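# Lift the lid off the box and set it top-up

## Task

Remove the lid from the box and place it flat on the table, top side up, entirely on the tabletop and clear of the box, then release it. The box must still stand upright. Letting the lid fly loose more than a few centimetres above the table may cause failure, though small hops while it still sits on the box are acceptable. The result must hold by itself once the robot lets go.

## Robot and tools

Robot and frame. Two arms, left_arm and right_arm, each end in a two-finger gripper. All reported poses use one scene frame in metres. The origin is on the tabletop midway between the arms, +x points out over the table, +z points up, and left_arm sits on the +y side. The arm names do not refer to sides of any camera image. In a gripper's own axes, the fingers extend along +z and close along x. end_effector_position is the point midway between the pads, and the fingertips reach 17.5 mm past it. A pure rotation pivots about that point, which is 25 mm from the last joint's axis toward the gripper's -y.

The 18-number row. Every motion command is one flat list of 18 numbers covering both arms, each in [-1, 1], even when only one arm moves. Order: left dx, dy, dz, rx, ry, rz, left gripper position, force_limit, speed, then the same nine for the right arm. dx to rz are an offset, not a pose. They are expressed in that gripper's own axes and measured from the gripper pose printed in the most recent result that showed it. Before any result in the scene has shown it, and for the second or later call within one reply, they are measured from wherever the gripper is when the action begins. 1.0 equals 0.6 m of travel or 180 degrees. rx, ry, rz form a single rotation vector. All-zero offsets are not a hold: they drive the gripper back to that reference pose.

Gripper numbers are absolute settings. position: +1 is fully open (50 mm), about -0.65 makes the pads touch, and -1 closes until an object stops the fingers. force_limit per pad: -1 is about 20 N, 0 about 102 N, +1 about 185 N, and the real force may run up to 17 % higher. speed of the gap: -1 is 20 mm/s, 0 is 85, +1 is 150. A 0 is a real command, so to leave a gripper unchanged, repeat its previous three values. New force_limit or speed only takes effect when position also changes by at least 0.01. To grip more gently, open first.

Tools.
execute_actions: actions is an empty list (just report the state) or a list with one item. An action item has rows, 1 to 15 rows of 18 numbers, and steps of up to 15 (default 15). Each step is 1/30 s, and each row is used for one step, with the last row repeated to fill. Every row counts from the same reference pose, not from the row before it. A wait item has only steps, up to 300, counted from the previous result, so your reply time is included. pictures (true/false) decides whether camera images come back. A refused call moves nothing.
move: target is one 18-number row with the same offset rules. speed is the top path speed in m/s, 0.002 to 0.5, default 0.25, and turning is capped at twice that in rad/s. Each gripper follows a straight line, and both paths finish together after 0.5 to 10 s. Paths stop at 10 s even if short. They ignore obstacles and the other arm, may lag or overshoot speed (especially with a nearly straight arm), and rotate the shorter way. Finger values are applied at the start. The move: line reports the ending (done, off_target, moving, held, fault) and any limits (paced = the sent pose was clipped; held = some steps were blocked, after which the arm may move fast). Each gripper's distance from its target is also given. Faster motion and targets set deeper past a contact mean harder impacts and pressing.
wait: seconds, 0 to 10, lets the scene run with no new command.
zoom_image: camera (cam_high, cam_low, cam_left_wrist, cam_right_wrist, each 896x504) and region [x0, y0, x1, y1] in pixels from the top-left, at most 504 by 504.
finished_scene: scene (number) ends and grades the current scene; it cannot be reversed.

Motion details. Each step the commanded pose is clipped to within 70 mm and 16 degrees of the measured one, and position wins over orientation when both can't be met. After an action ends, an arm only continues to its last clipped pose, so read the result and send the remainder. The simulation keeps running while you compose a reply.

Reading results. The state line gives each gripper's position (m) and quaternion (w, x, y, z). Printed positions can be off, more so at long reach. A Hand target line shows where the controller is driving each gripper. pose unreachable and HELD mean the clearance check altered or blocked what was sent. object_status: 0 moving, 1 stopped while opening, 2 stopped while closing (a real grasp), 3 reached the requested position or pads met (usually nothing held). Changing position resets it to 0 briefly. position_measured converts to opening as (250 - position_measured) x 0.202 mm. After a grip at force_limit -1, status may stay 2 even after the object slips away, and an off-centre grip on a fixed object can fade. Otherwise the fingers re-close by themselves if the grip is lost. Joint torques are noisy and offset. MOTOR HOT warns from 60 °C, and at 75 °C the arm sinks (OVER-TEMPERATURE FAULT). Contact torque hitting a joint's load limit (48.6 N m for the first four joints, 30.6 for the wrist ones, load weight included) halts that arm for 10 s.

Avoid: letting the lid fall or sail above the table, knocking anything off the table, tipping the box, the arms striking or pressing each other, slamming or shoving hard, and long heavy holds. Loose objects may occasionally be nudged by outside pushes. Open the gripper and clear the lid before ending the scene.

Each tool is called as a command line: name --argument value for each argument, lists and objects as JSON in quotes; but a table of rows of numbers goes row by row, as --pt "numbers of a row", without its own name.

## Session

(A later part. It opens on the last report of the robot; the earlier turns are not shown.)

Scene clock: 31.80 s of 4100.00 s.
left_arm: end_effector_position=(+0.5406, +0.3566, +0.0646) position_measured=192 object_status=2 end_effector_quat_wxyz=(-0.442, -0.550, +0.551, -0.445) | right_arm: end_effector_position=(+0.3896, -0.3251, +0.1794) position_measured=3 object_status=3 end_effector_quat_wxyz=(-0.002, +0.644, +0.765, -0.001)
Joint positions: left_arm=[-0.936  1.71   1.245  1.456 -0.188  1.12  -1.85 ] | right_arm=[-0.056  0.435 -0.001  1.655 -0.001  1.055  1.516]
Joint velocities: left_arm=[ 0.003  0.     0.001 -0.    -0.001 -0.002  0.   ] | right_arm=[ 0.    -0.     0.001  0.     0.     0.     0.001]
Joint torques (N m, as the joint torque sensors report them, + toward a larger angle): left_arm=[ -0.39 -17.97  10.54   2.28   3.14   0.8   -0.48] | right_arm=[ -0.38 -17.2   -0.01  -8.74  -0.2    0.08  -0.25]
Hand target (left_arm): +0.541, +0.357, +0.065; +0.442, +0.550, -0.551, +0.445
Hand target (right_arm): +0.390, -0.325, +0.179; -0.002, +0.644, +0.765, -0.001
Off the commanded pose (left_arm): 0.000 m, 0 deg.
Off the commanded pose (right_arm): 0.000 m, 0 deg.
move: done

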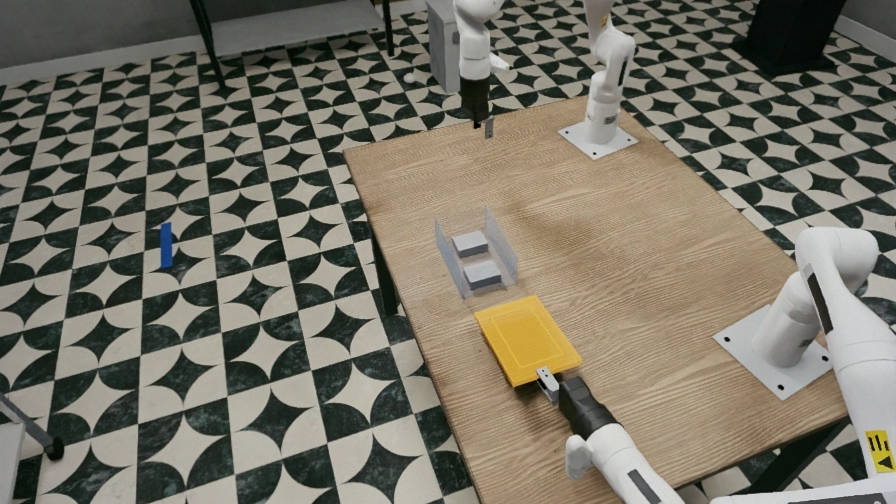

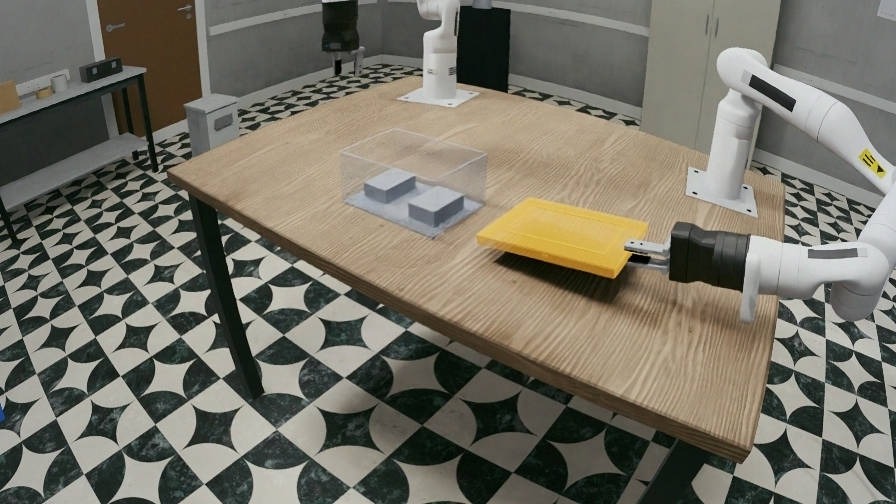

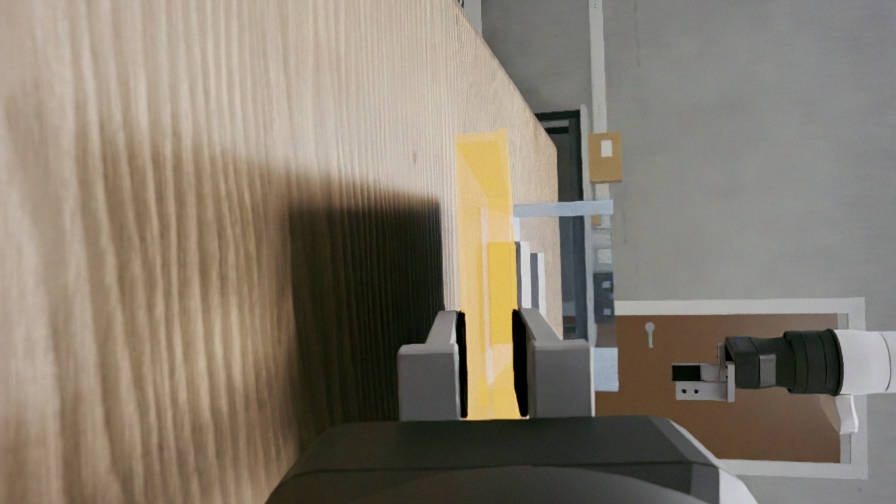

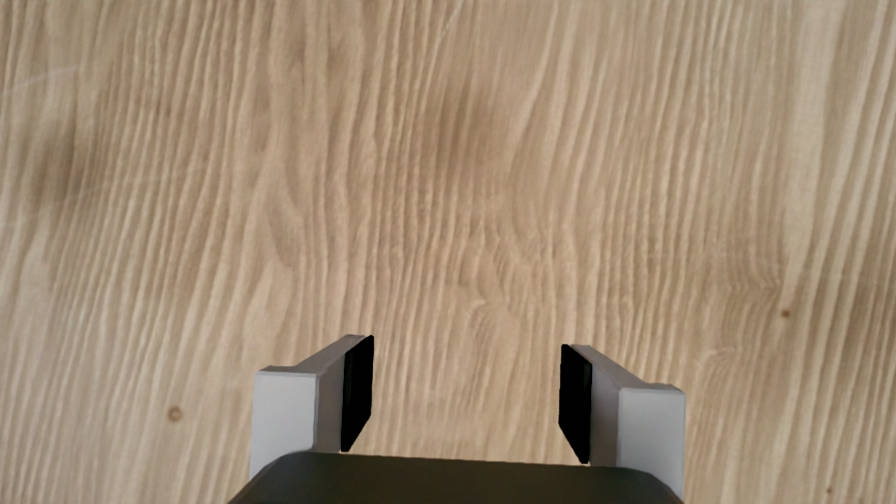

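move --target '[-0.026,0,0.005,0,0,0,-1,0.2,-0.5,0,0,0,0,0,0,1,0,0]' --speed 0.03

move --target '[0,0,0.004,0,0,0,0,0.2,-1,0,0,0,0,0,0,1,0,0]' --speed 0.03

move --target '[-0.024,0,0.008,0,-0.04,0,0,0.2,-1,0,0,0,0,0,0,1,0,0]' --speed 0.05

zoom_image --camera "cam_low" --region '[460,180,800,360]'

Scene clock: 33.80 s of 4100.00 s.
left_arm: end_effector_position=(+0.5407, +0.3570, +0.0488) position_measured=192 object_status=2 end_effector_quat_wxyz=(-0.442, -0.550, +0.551, -0.445) | right_arm: end_effector_position=(+0.3896, -0.3251, +0.1794) position_measured=3 object_status=3 end_effector_quat_wxyz=(-0.002, +0.644, +0.765, -0.001)
Joint positions: left_arm=[-0.932  1.735  1.232  1.436 -0.201  1.125 -1.869] | right_arm=[-0.056  0.435 -0.001  1.655 -0.001  1.055  1.516]
Joint velocities: left_arm=[ 0.001  0.002  0.001 -0.    -0.    -0.001 -0.   ] | right_arm=[-0.001 -0.001  0.002 -0.    -0.     0.    -0.001]
Joint torques (N m, as the joint torque sensors report them, + toward a larger angle): left_arm=[  0.23 -17.73  10.79   2.52   3.11   0.72  -0.52] | right_arm=[ -0.23 -17.27   0.09  -8.74  -0.06   0.34  -0.12]
Hand target (left_arm): +0.541, +0.357, +0.049; +0.442, +0.550, -0.551, +0.445
Hand target (right_arm): +0.390, -0.325, +0.179; -0.002, +0.644, +0.765, -0.001
Off the commanded pose (left_arm): 0.000 m, 0 deg.
Off the commanded pose (right_arm): 0.000 m, 0 deg.
move: done

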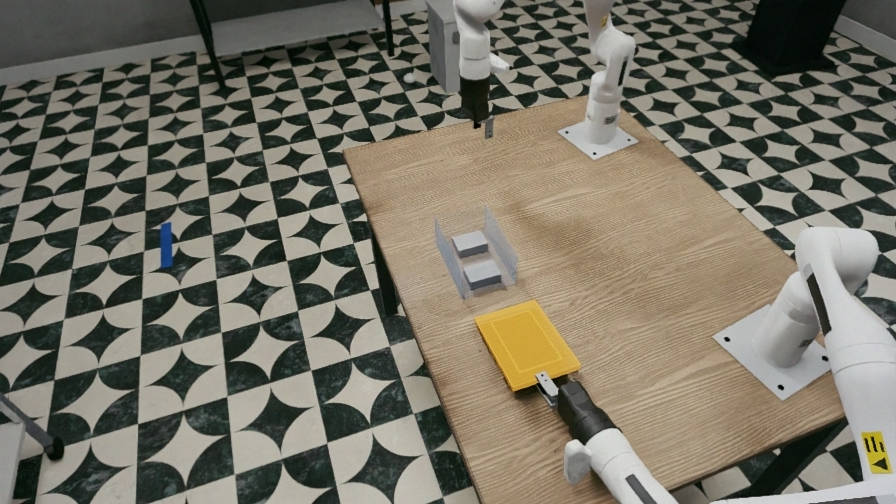

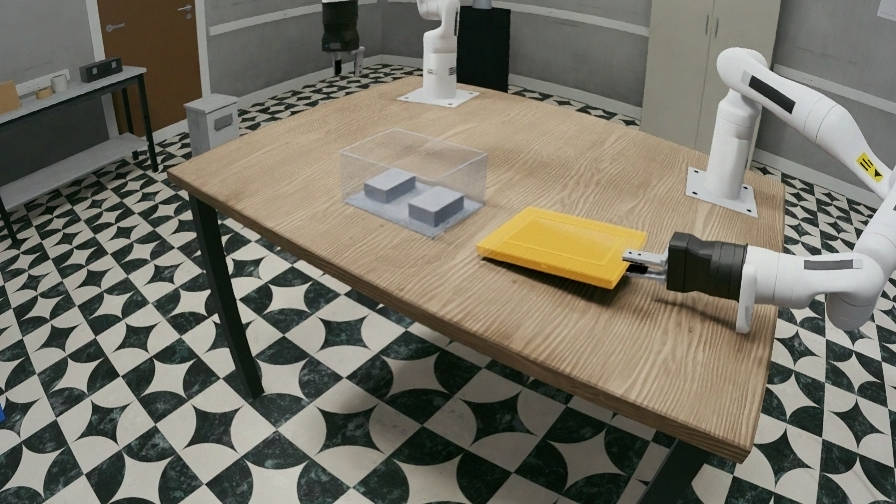

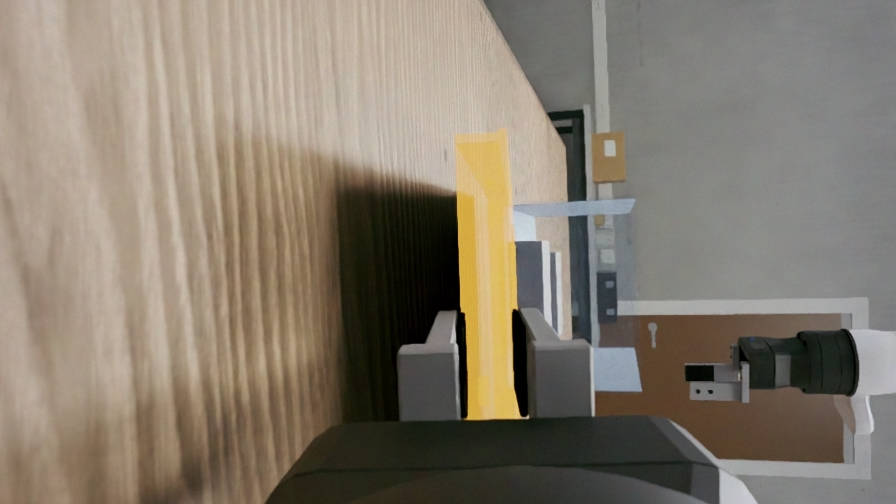

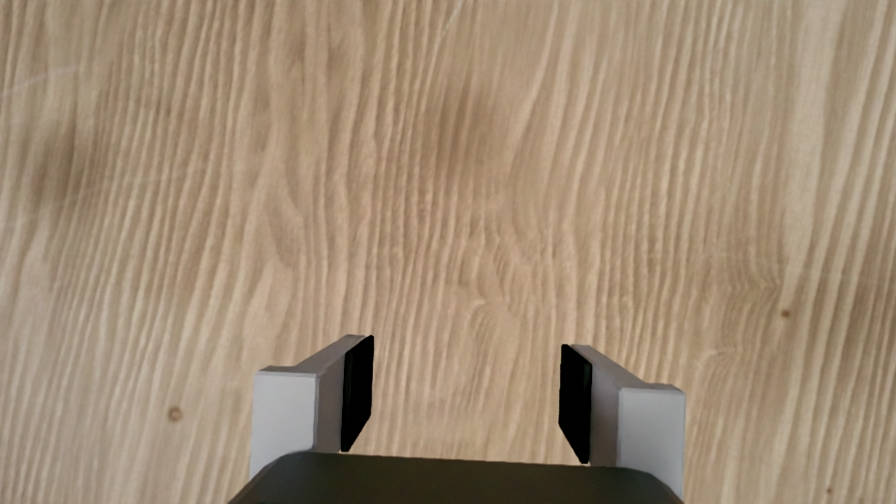

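Scene clock: 34.50 s of 4100.00 s.
left_arm: end_effector_position=(+0.5407, +0.3548, +0.0481) position_measured=152 object_status=3 end_effector_quat_wxyz=(-0.442, -0.550, +0.551, -0.445) | right_arm: end_effector_position=(+0.3896, -0.3251, +0.1794) position_measured=3 object_status=3 end_effector_quat_wxyz=(-0.002, +0.644, +0.765, -0.001)
Joint positions: left_arm=[-0.93   1.737  1.231  1.44  -0.201  1.118 -1.869] | right_arm=[-0.056  0.435 -0.001  1.655 -0.001  1.055  1.516]
Joint velocities: left_arm=[ 0.002 -0.001  0.    -0.    -0.002  0.001  0.001] | right_arm=[-0.001 -0.     0.     0.    -0.    -0.     0.001]
Joint torques (N m, as the joint torque sensors report them, + toward a larger angle): left_arm=[ -0.24 -17.92  10.82   2.7    2.96   0.82  -0.51] | right_arm=[  0.16 -17.7    0.18  -8.17  -0.13   0.18  -0.19]
Hand target (left_arm): +0.541, +0.355, +0.048; +0.442, +0.550, -0.551, +0.445
Hand target (right_arm): +0.390, -0.325, +0.179; -0.002, +0.644, +0.765, -0.001
Off the commanded pose (left_arm): 0.000 m, 0 deg.
Off the commanded pose (right_arm): 0.000 m, 0 deg.
move: done

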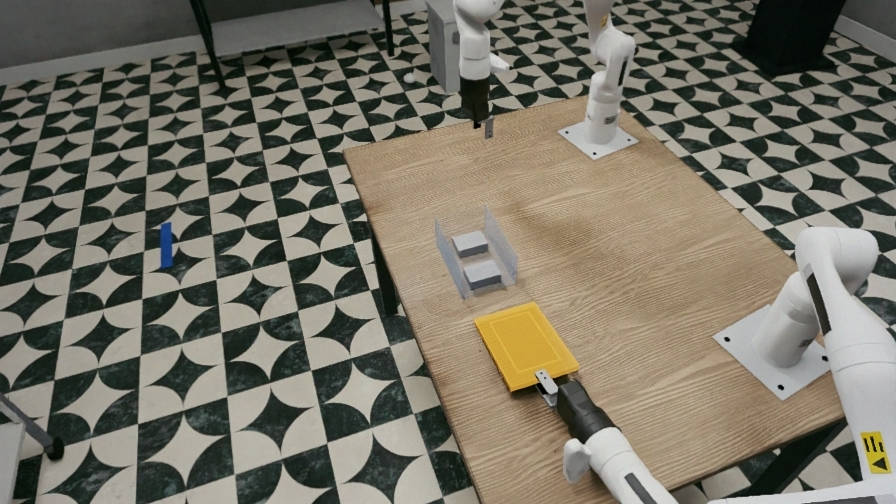

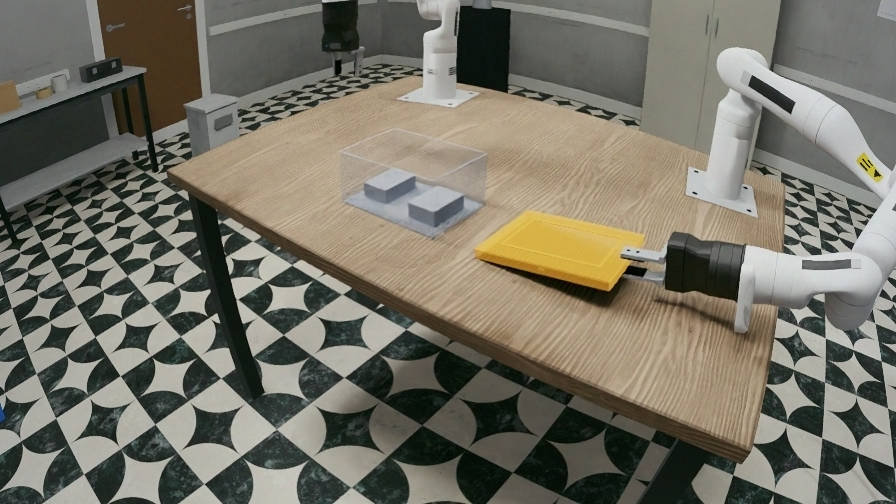

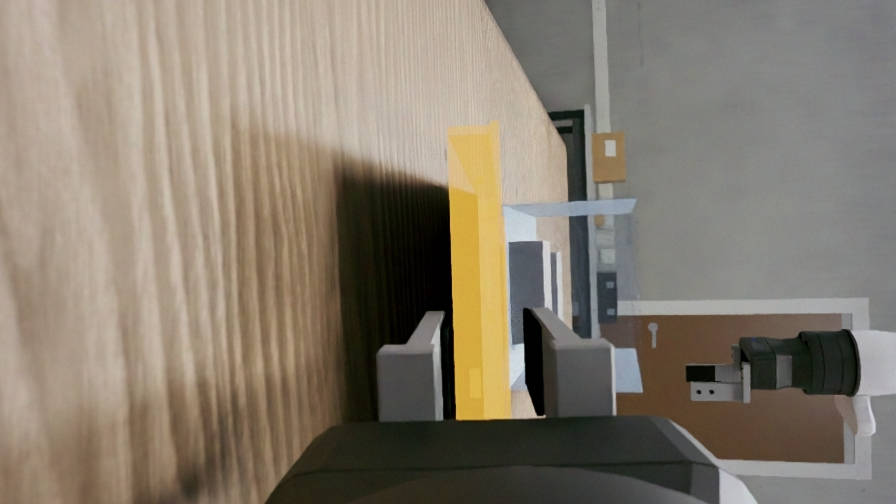

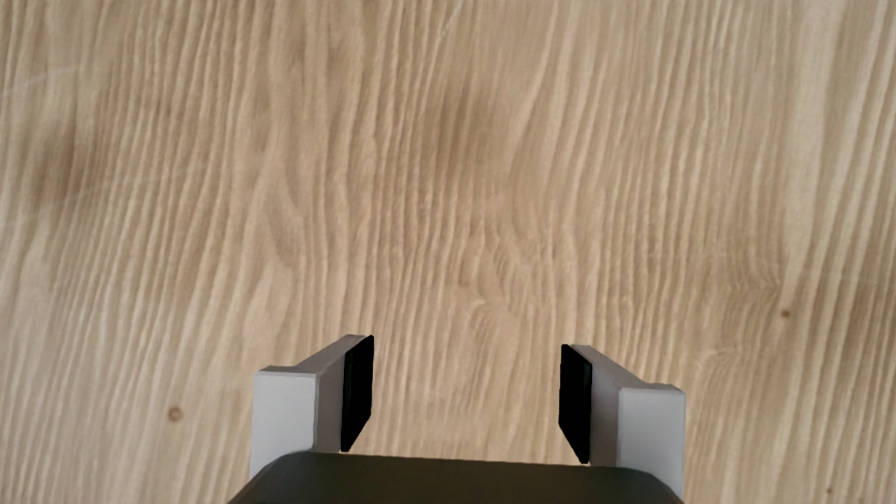

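Scene clock: 36.00 s of 4100.00 s.
left_arm: end_effector_position=(+0.5408, +0.3532, +0.0328) position_measured=152 object_status=3 end_effector_quat_wxyz=(-0.407, -0.577, +0.577, -0.410) | right_arm: end_effector_position=(+0.3896, -0.3251, +0.1794) position_measured=3 object_status=3 end_effector_quat_wxyz=(-0.002, +0.644, +0.765, -0.001)
Joint positions: left_arm=[-0.912  1.66   1.196  1.492 -0.246  1.036 -1.825] | right_arm=[-0.056  0.435 -0.001  1.655 -0.001  1.055  1.516]
Joint velocities: left_arm=[ 0.001 -0.004  0.002  0.001 -0.002  0.    -0.002] | right_arm=[-0.001  0.001 -0.002 -0.    -0.     0.    -0.002]
Joint torques (N m, as the joint torque sensors report them, + toward a larger angle): left_arm=[ -0.35 -18.16  10.69   2.17   2.37   0.65  -0.75] | right_arm=[ -0.04 -17.54   0.22  -8.78  -0.3    0.05   0.04]
Hand target (left_arm): +0.541, +0.353, +0.033; +0.407, +0.577, -0.577, +0.410
Hand target (right_arm): +0.390, -0.325, +0.179; -0.002, +0.644, +0.765, -0.001
Off the commanded pose (left_arm): 0.000 m, 0 deg.
Off the commanded pose (right_arm): 0.000 m, 0 deg.
move: done

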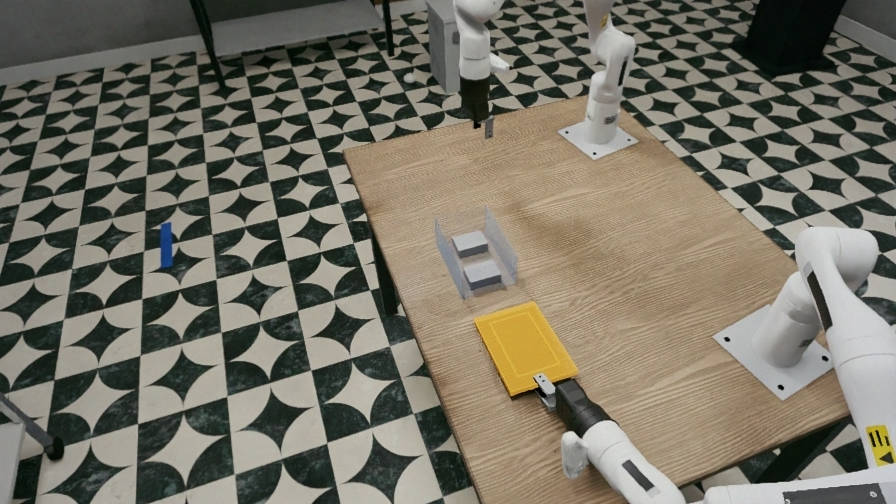

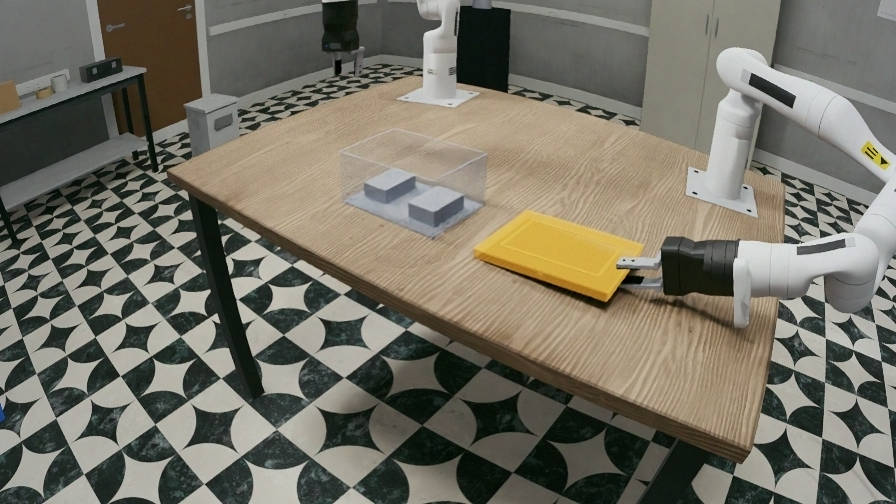

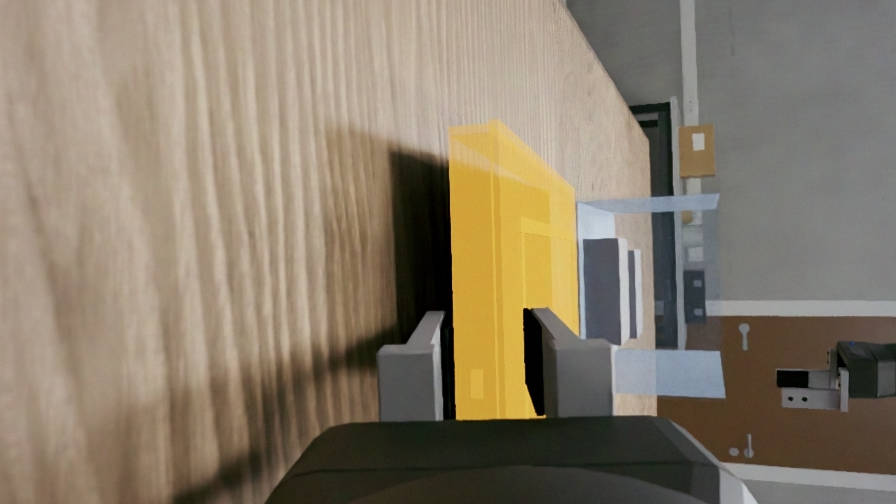

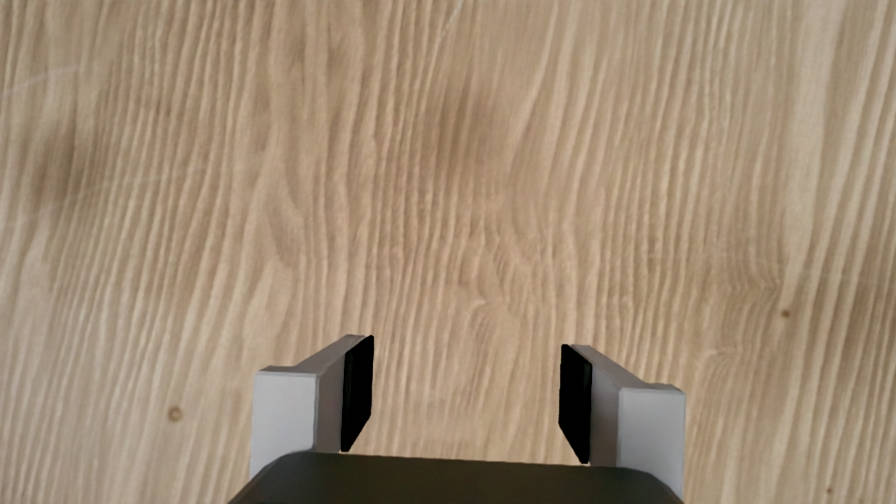

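Region (460, 180, 800, 360) of cam_low's 896x504 image, scaled by 1.482, with more detail than that image has; it fills the top 267 rows of this view, and the rest is white.

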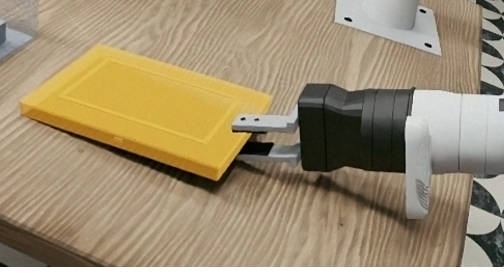

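move --target '[-0.03,0,-0.078,0,-0.06,0,0,0.2,-1,0,0,0,0,0,0,1,0,0]' --speed 0.1

Scene clock: 37.83 s of 4100.00 s.
left_arm: end_effector_position=(+0.5404, +0.4032, +0.0311) position_measured=152 object_status=3 end_effector_quat_wxyz=(-0.351, -0.614, +0.613, -0.354) | right_arm: end_effector_position=(+0.3896, -0.3251, +0.1794) position_measured=3 object_status=3 end_effector_quat_wxyz=(-0.002, +0.644, +0.765, -0.001)
Joint positions: left_arm=[-0.929  1.511  1.158  1.497 -0.299  1.053 -1.769] | right_arm=[-0.056  0.435 -0.001  1.655 -0.001  1.055  1.516]
Joint velocities: left_arm=[-0.001 -0.005  0.002  0.    -0.003  0.001  0.002] | right_arm=[ 0.     0.002  0.002 -0.     0.     0.    -0.001]
Joint torques (N m, as the joint torque sensors report them, + toward a larger angle): left_arm=[ -0.27 -18.57  10.49   0.21   2.44   0.35  -0.47] | right_arm=[  0.58 -17.21  -0.2   -8.78  -0.25   0.11  -0.12]
Hand target (left_arm): +0.540, +0.403, +0.031; +0.351, +0.614, -0.613, +0.353
Hand target (right_arm): +0.390, -0.325, +0.179; -0.002, +0.644, +0.765, -0.001
Off the commanded pose (left_arm): 0.000 m, 0 deg.
Off the commanded pose (right_arm): 0.000 m, 0 deg.
move: done

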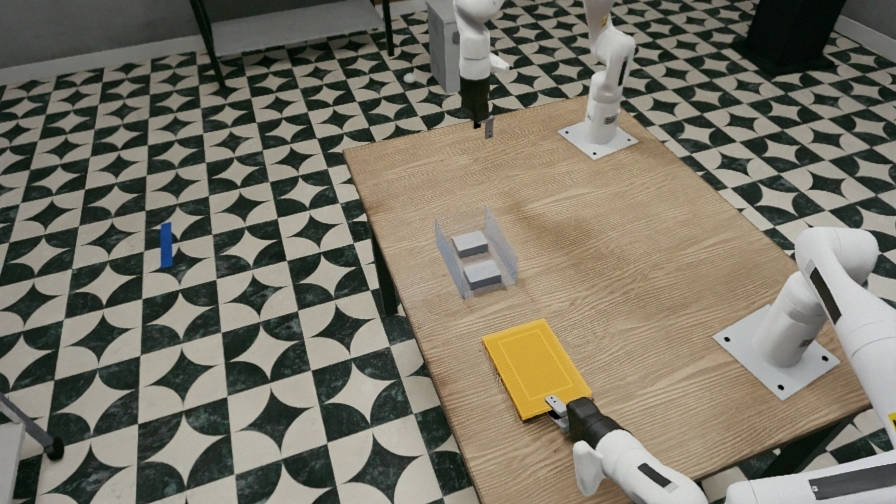

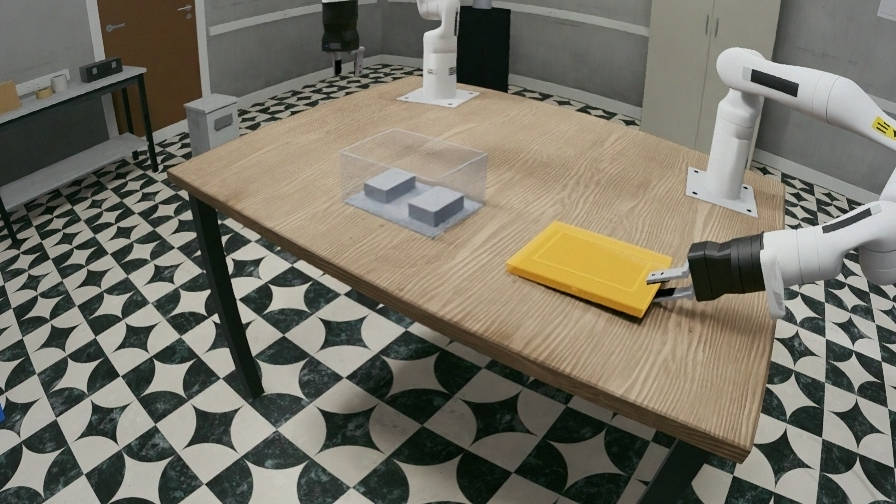

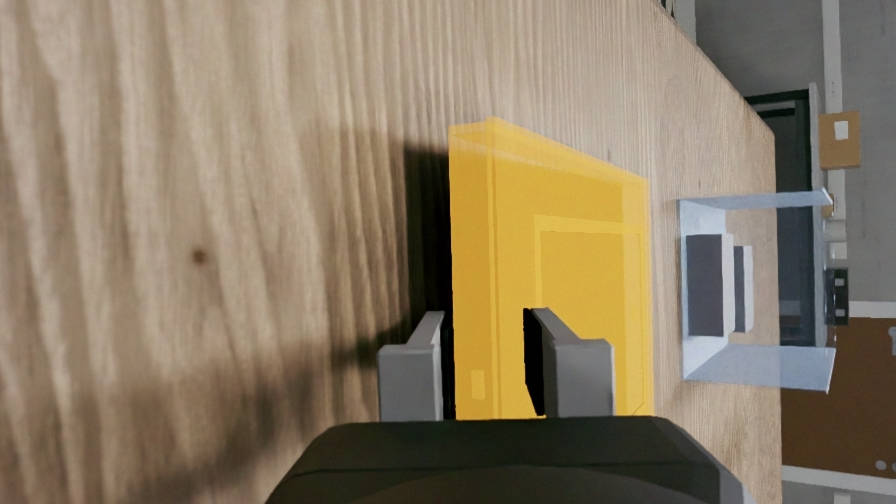

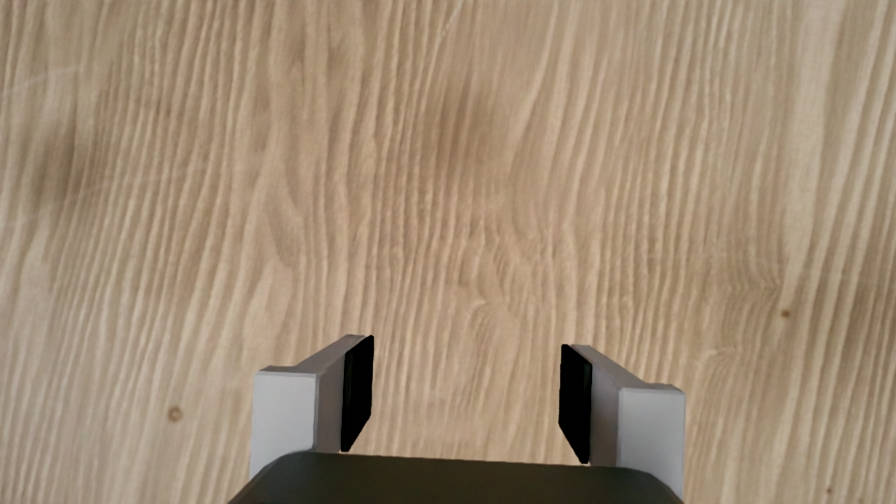

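move --target '[0.006,0,-0.004,0,-0.19,0,0.15,0.2,-1,0,0,0,0,0,0,1,0,0]' --speed 0.3

move --target '[0,0,0,0,0,0,0.7,0.2,0,0,0,0,0,0,0,1,0,0]'

Scene clock: 40.17 s of 4100.00 s.
left_arm: end_effector_position=(+0.5403, +0.4042, +0.0350) position_measured=130 object_status=3 end_effector_quat_wxyz=(-0.156, -0.691, +0.688, -0.157) | right_arm: end_effector_position=(+0.3896, -0.3251, +0.1794) position_measured=3 object_status=3 end_effector_quat_wxyz=(-0.002, +0.644, +0.765, -0.001)
Joint positions: left_arm=[-0.666  1.03   0.954  1.713 -0.471  0.805 -1.376] | right_arm=[-0.056  0.435 -0.001  1.655 -0.001  1.055  1.516]
Joint velocities: left_arm=[ 0.01  -0.012  0.008  0.    -0.006  0.001  0.006] | right_arm=[-0.001  0.001 -0.     0.001 -0.    -0.    -0.   ]
Joint torques (N m, as the joint torque sensors report them, + toward a larger angle): left_arm=[ -0.13 -17.54   8.1   -3.99   1.28  -0.51  -0.37] | right_arm=[ -0.53 -16.84  -0.27  -8.78  -0.15   0.31   0.  ]
Hand target (left_arm): +0.540, +0.404, +0.035; +0.155, +0.691, -0.688, +0.157
Hand target (right_arm): +0.390, -0.325, +0.179; -0.002, +0.644, +0.765, -0.001
Off the commanded pose (left_arm): 0.001 m, 0 deg.
Off the commanded pose (right_arm): 0.000 m, 0 deg.
move: done

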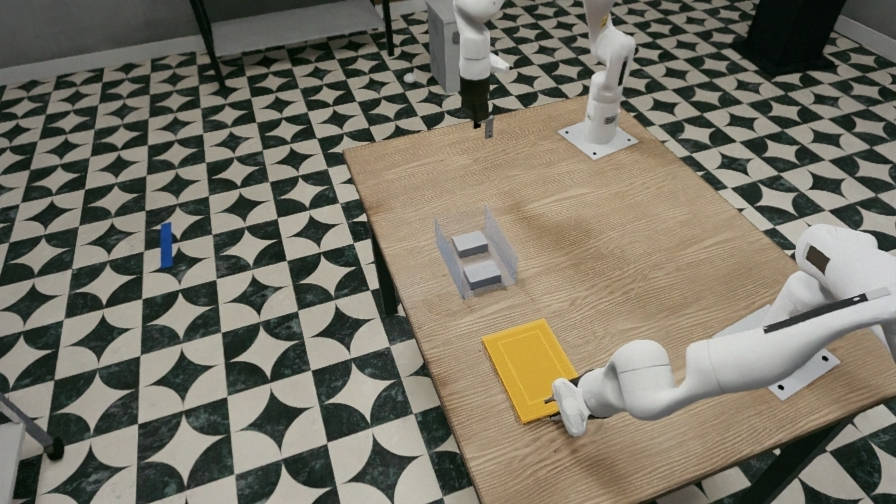

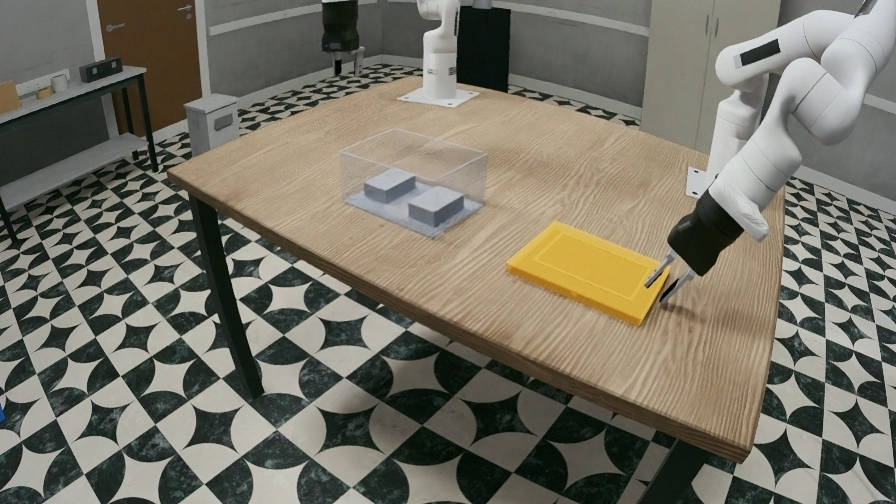

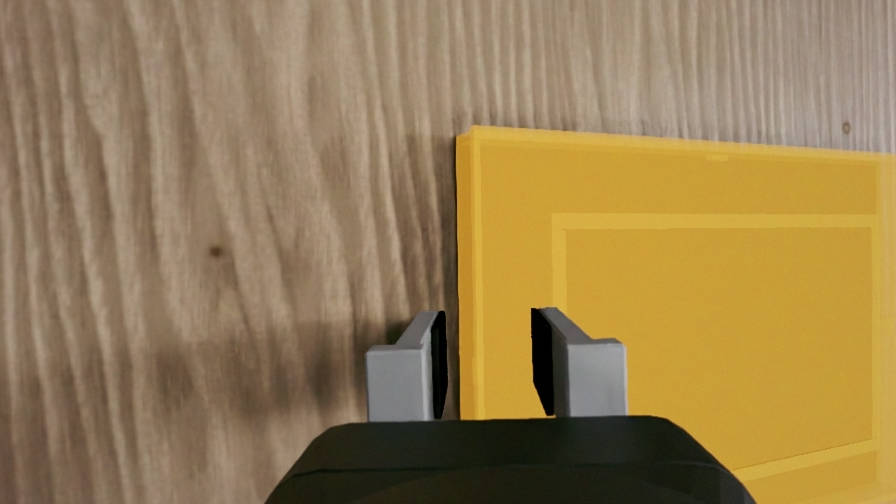

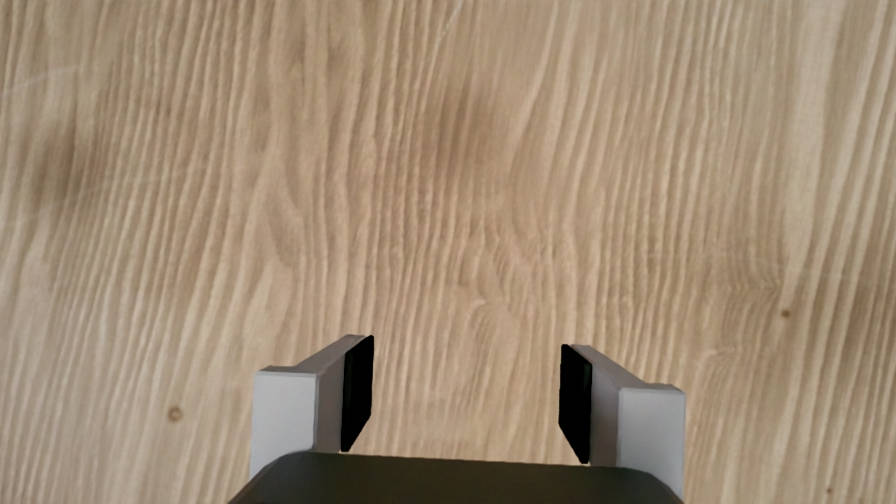

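Scene clock: 40.67 s of 4100.00 s.
left_arm: end_effector_position=(+0.5403, +0.4042, +0.0350) position_measured=48 object_status=3 end_effector_quat_wxyz=(-0.156, -0.691, +0.688, -0.157) | right_arm: end_effector_position=(+0.3896, -0.3251, +0.1794) position_measured=3 object_status=3 end_effector_quat_wxyz=(-0.002, +0.644, +0.765, -0.001)
Joint positions: left_arm=[-0.666  1.03   0.954  1.713 -0.471  0.806 -1.375] | right_arm=[-0.056  0.435 -0.001  1.655 -0.001  1.055  1.516]
Joint velocities: left_arm=[ 0.     0.     0.    -0.     0.001 -0.     0.   ] | right_arm=[-0.001  0.001 -0.    -0.     0.    -0.    -0.   ]
Joint torques (N m, as the joint torque sensors report them, + toward a larger angle): left_arm=[ -0.08 -17.77   7.76  -4.08   0.96  -0.57  -0.37] | right_arm=[  0.19 -17.39  -0.12  -8.58  -0.42   0.26  -0.18]
Hand target (left_arm): +0.540, +0.404, +0.035; +0.156, +0.691, -0.688, +0.157
Hand target (right_arm): +0.390, -0.325, +0.179; -0.002, +0.644, +0.765, -0.001
Off the commanded pose (left_arm): 0.000 m, 0 deg.
Off the commanded pose (right_arm): 0.000 m, 0 deg.
move: done

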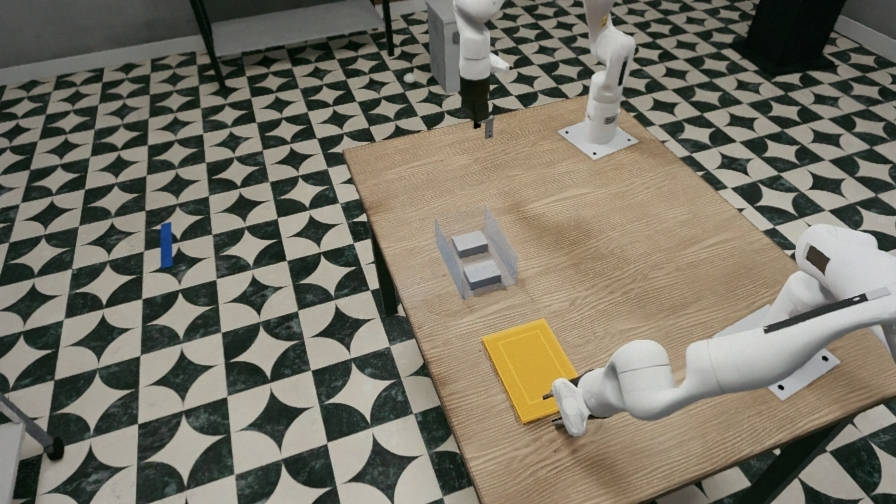

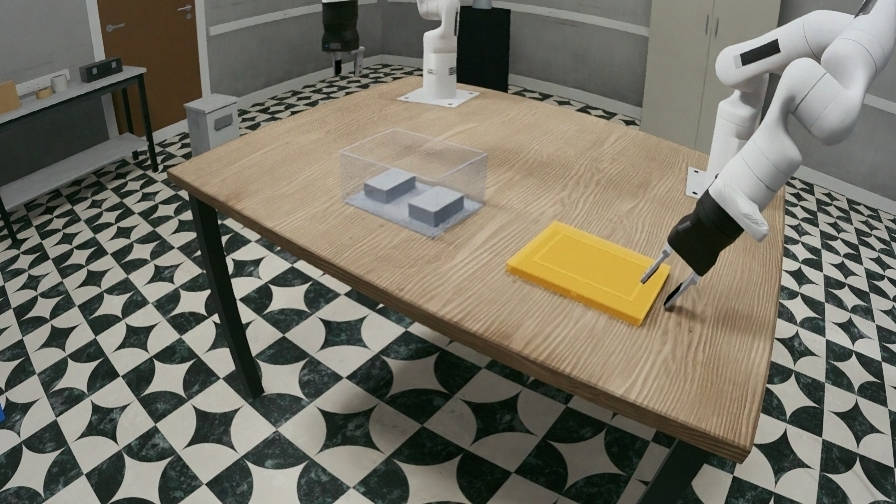

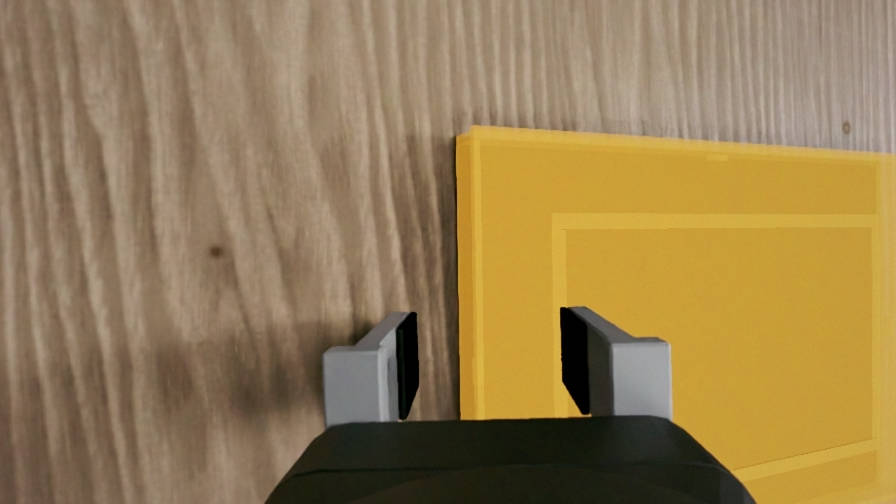

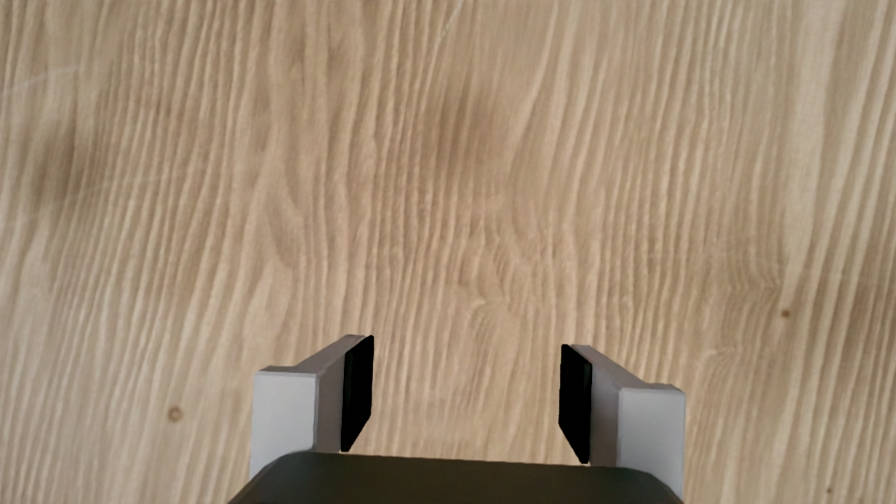

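move --target '[0,0,-0.1,0,0,0,0.7,0.2,0,0,0,0,0,0,0,1,0,0]'

finished_scene --scene 1

Scene clock: 42.10 s of 4100.00 s.
left_arm: end_effector_position=(+0.5399, +0.4300, +0.0887) position_measured=48 object_status=3 end_effector_quat_wxyz=(-0.156, -0.691, +0.688, -0.157) | right_arm: end_effector_position=(+0.3896, -0.3251, +0.1794) position_measured=3 object_status=3 end_effector_quat_wxyz=(-0.002, +0.644, +0.765, -0.001)
Joint positions: left_arm=[-0.74   0.959  1.028  1.659 -0.414  0.95  -1.421] | right_arm=[-0.056  0.435 -0.001  1.655 -0.001  1.055  1.516]
Joint velocities: left_arm=[-0.005 -0.005 -0.001 -0.    -0.001 -0.001  0.   ] | right_arm=[ 0.001 -0.001 -0.002 -0.     0.    -0.     0.   ]
Joint torques (N m, as the joint torque sensors report them, + toward a larger angle): left_arm=[ -0.2  -17.53   7.68  -5.07   1.17  -0.46  -0.48] | right_arm=[  0.24 -17.13   0.06  -8.57   0.04   0.28   0.04]
Hand target (left_arm): +0.540, +0.430, +0.089; +0.156, +0.691, -0.688, +0.157
Hand target (right_arm): +0.390, -0.325, +0.179; -0.002, +0.644, +0.765, -0.001
Off the commanded pose (left_arm): 0.000 m, 0 deg.
Off the commanded pose (right_arm): 0.000 m, 0 deg.
move: done

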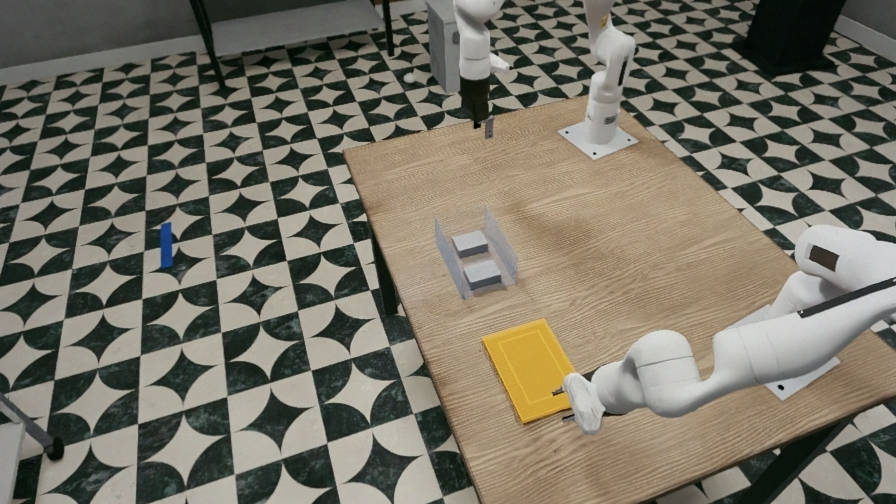

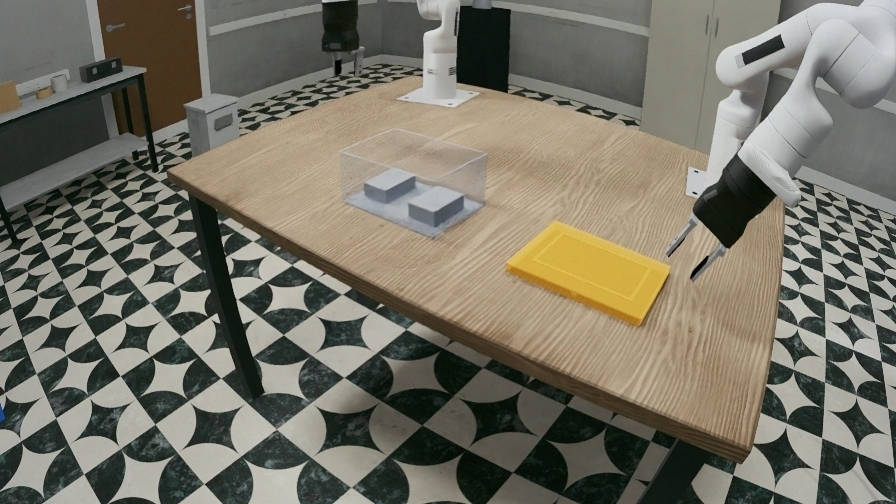

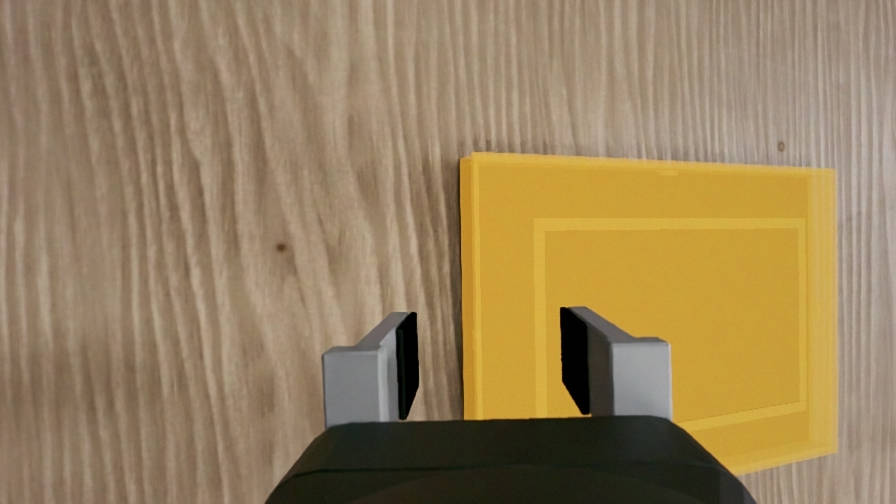

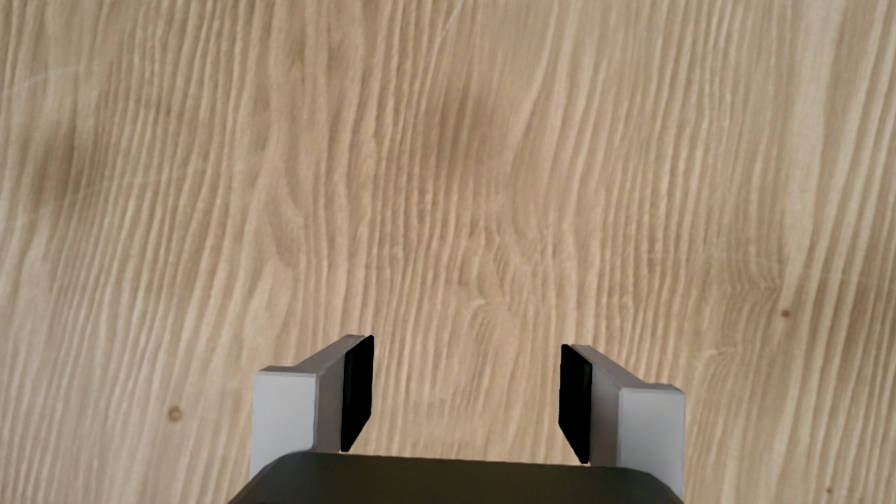

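The scene is finished: the task was done.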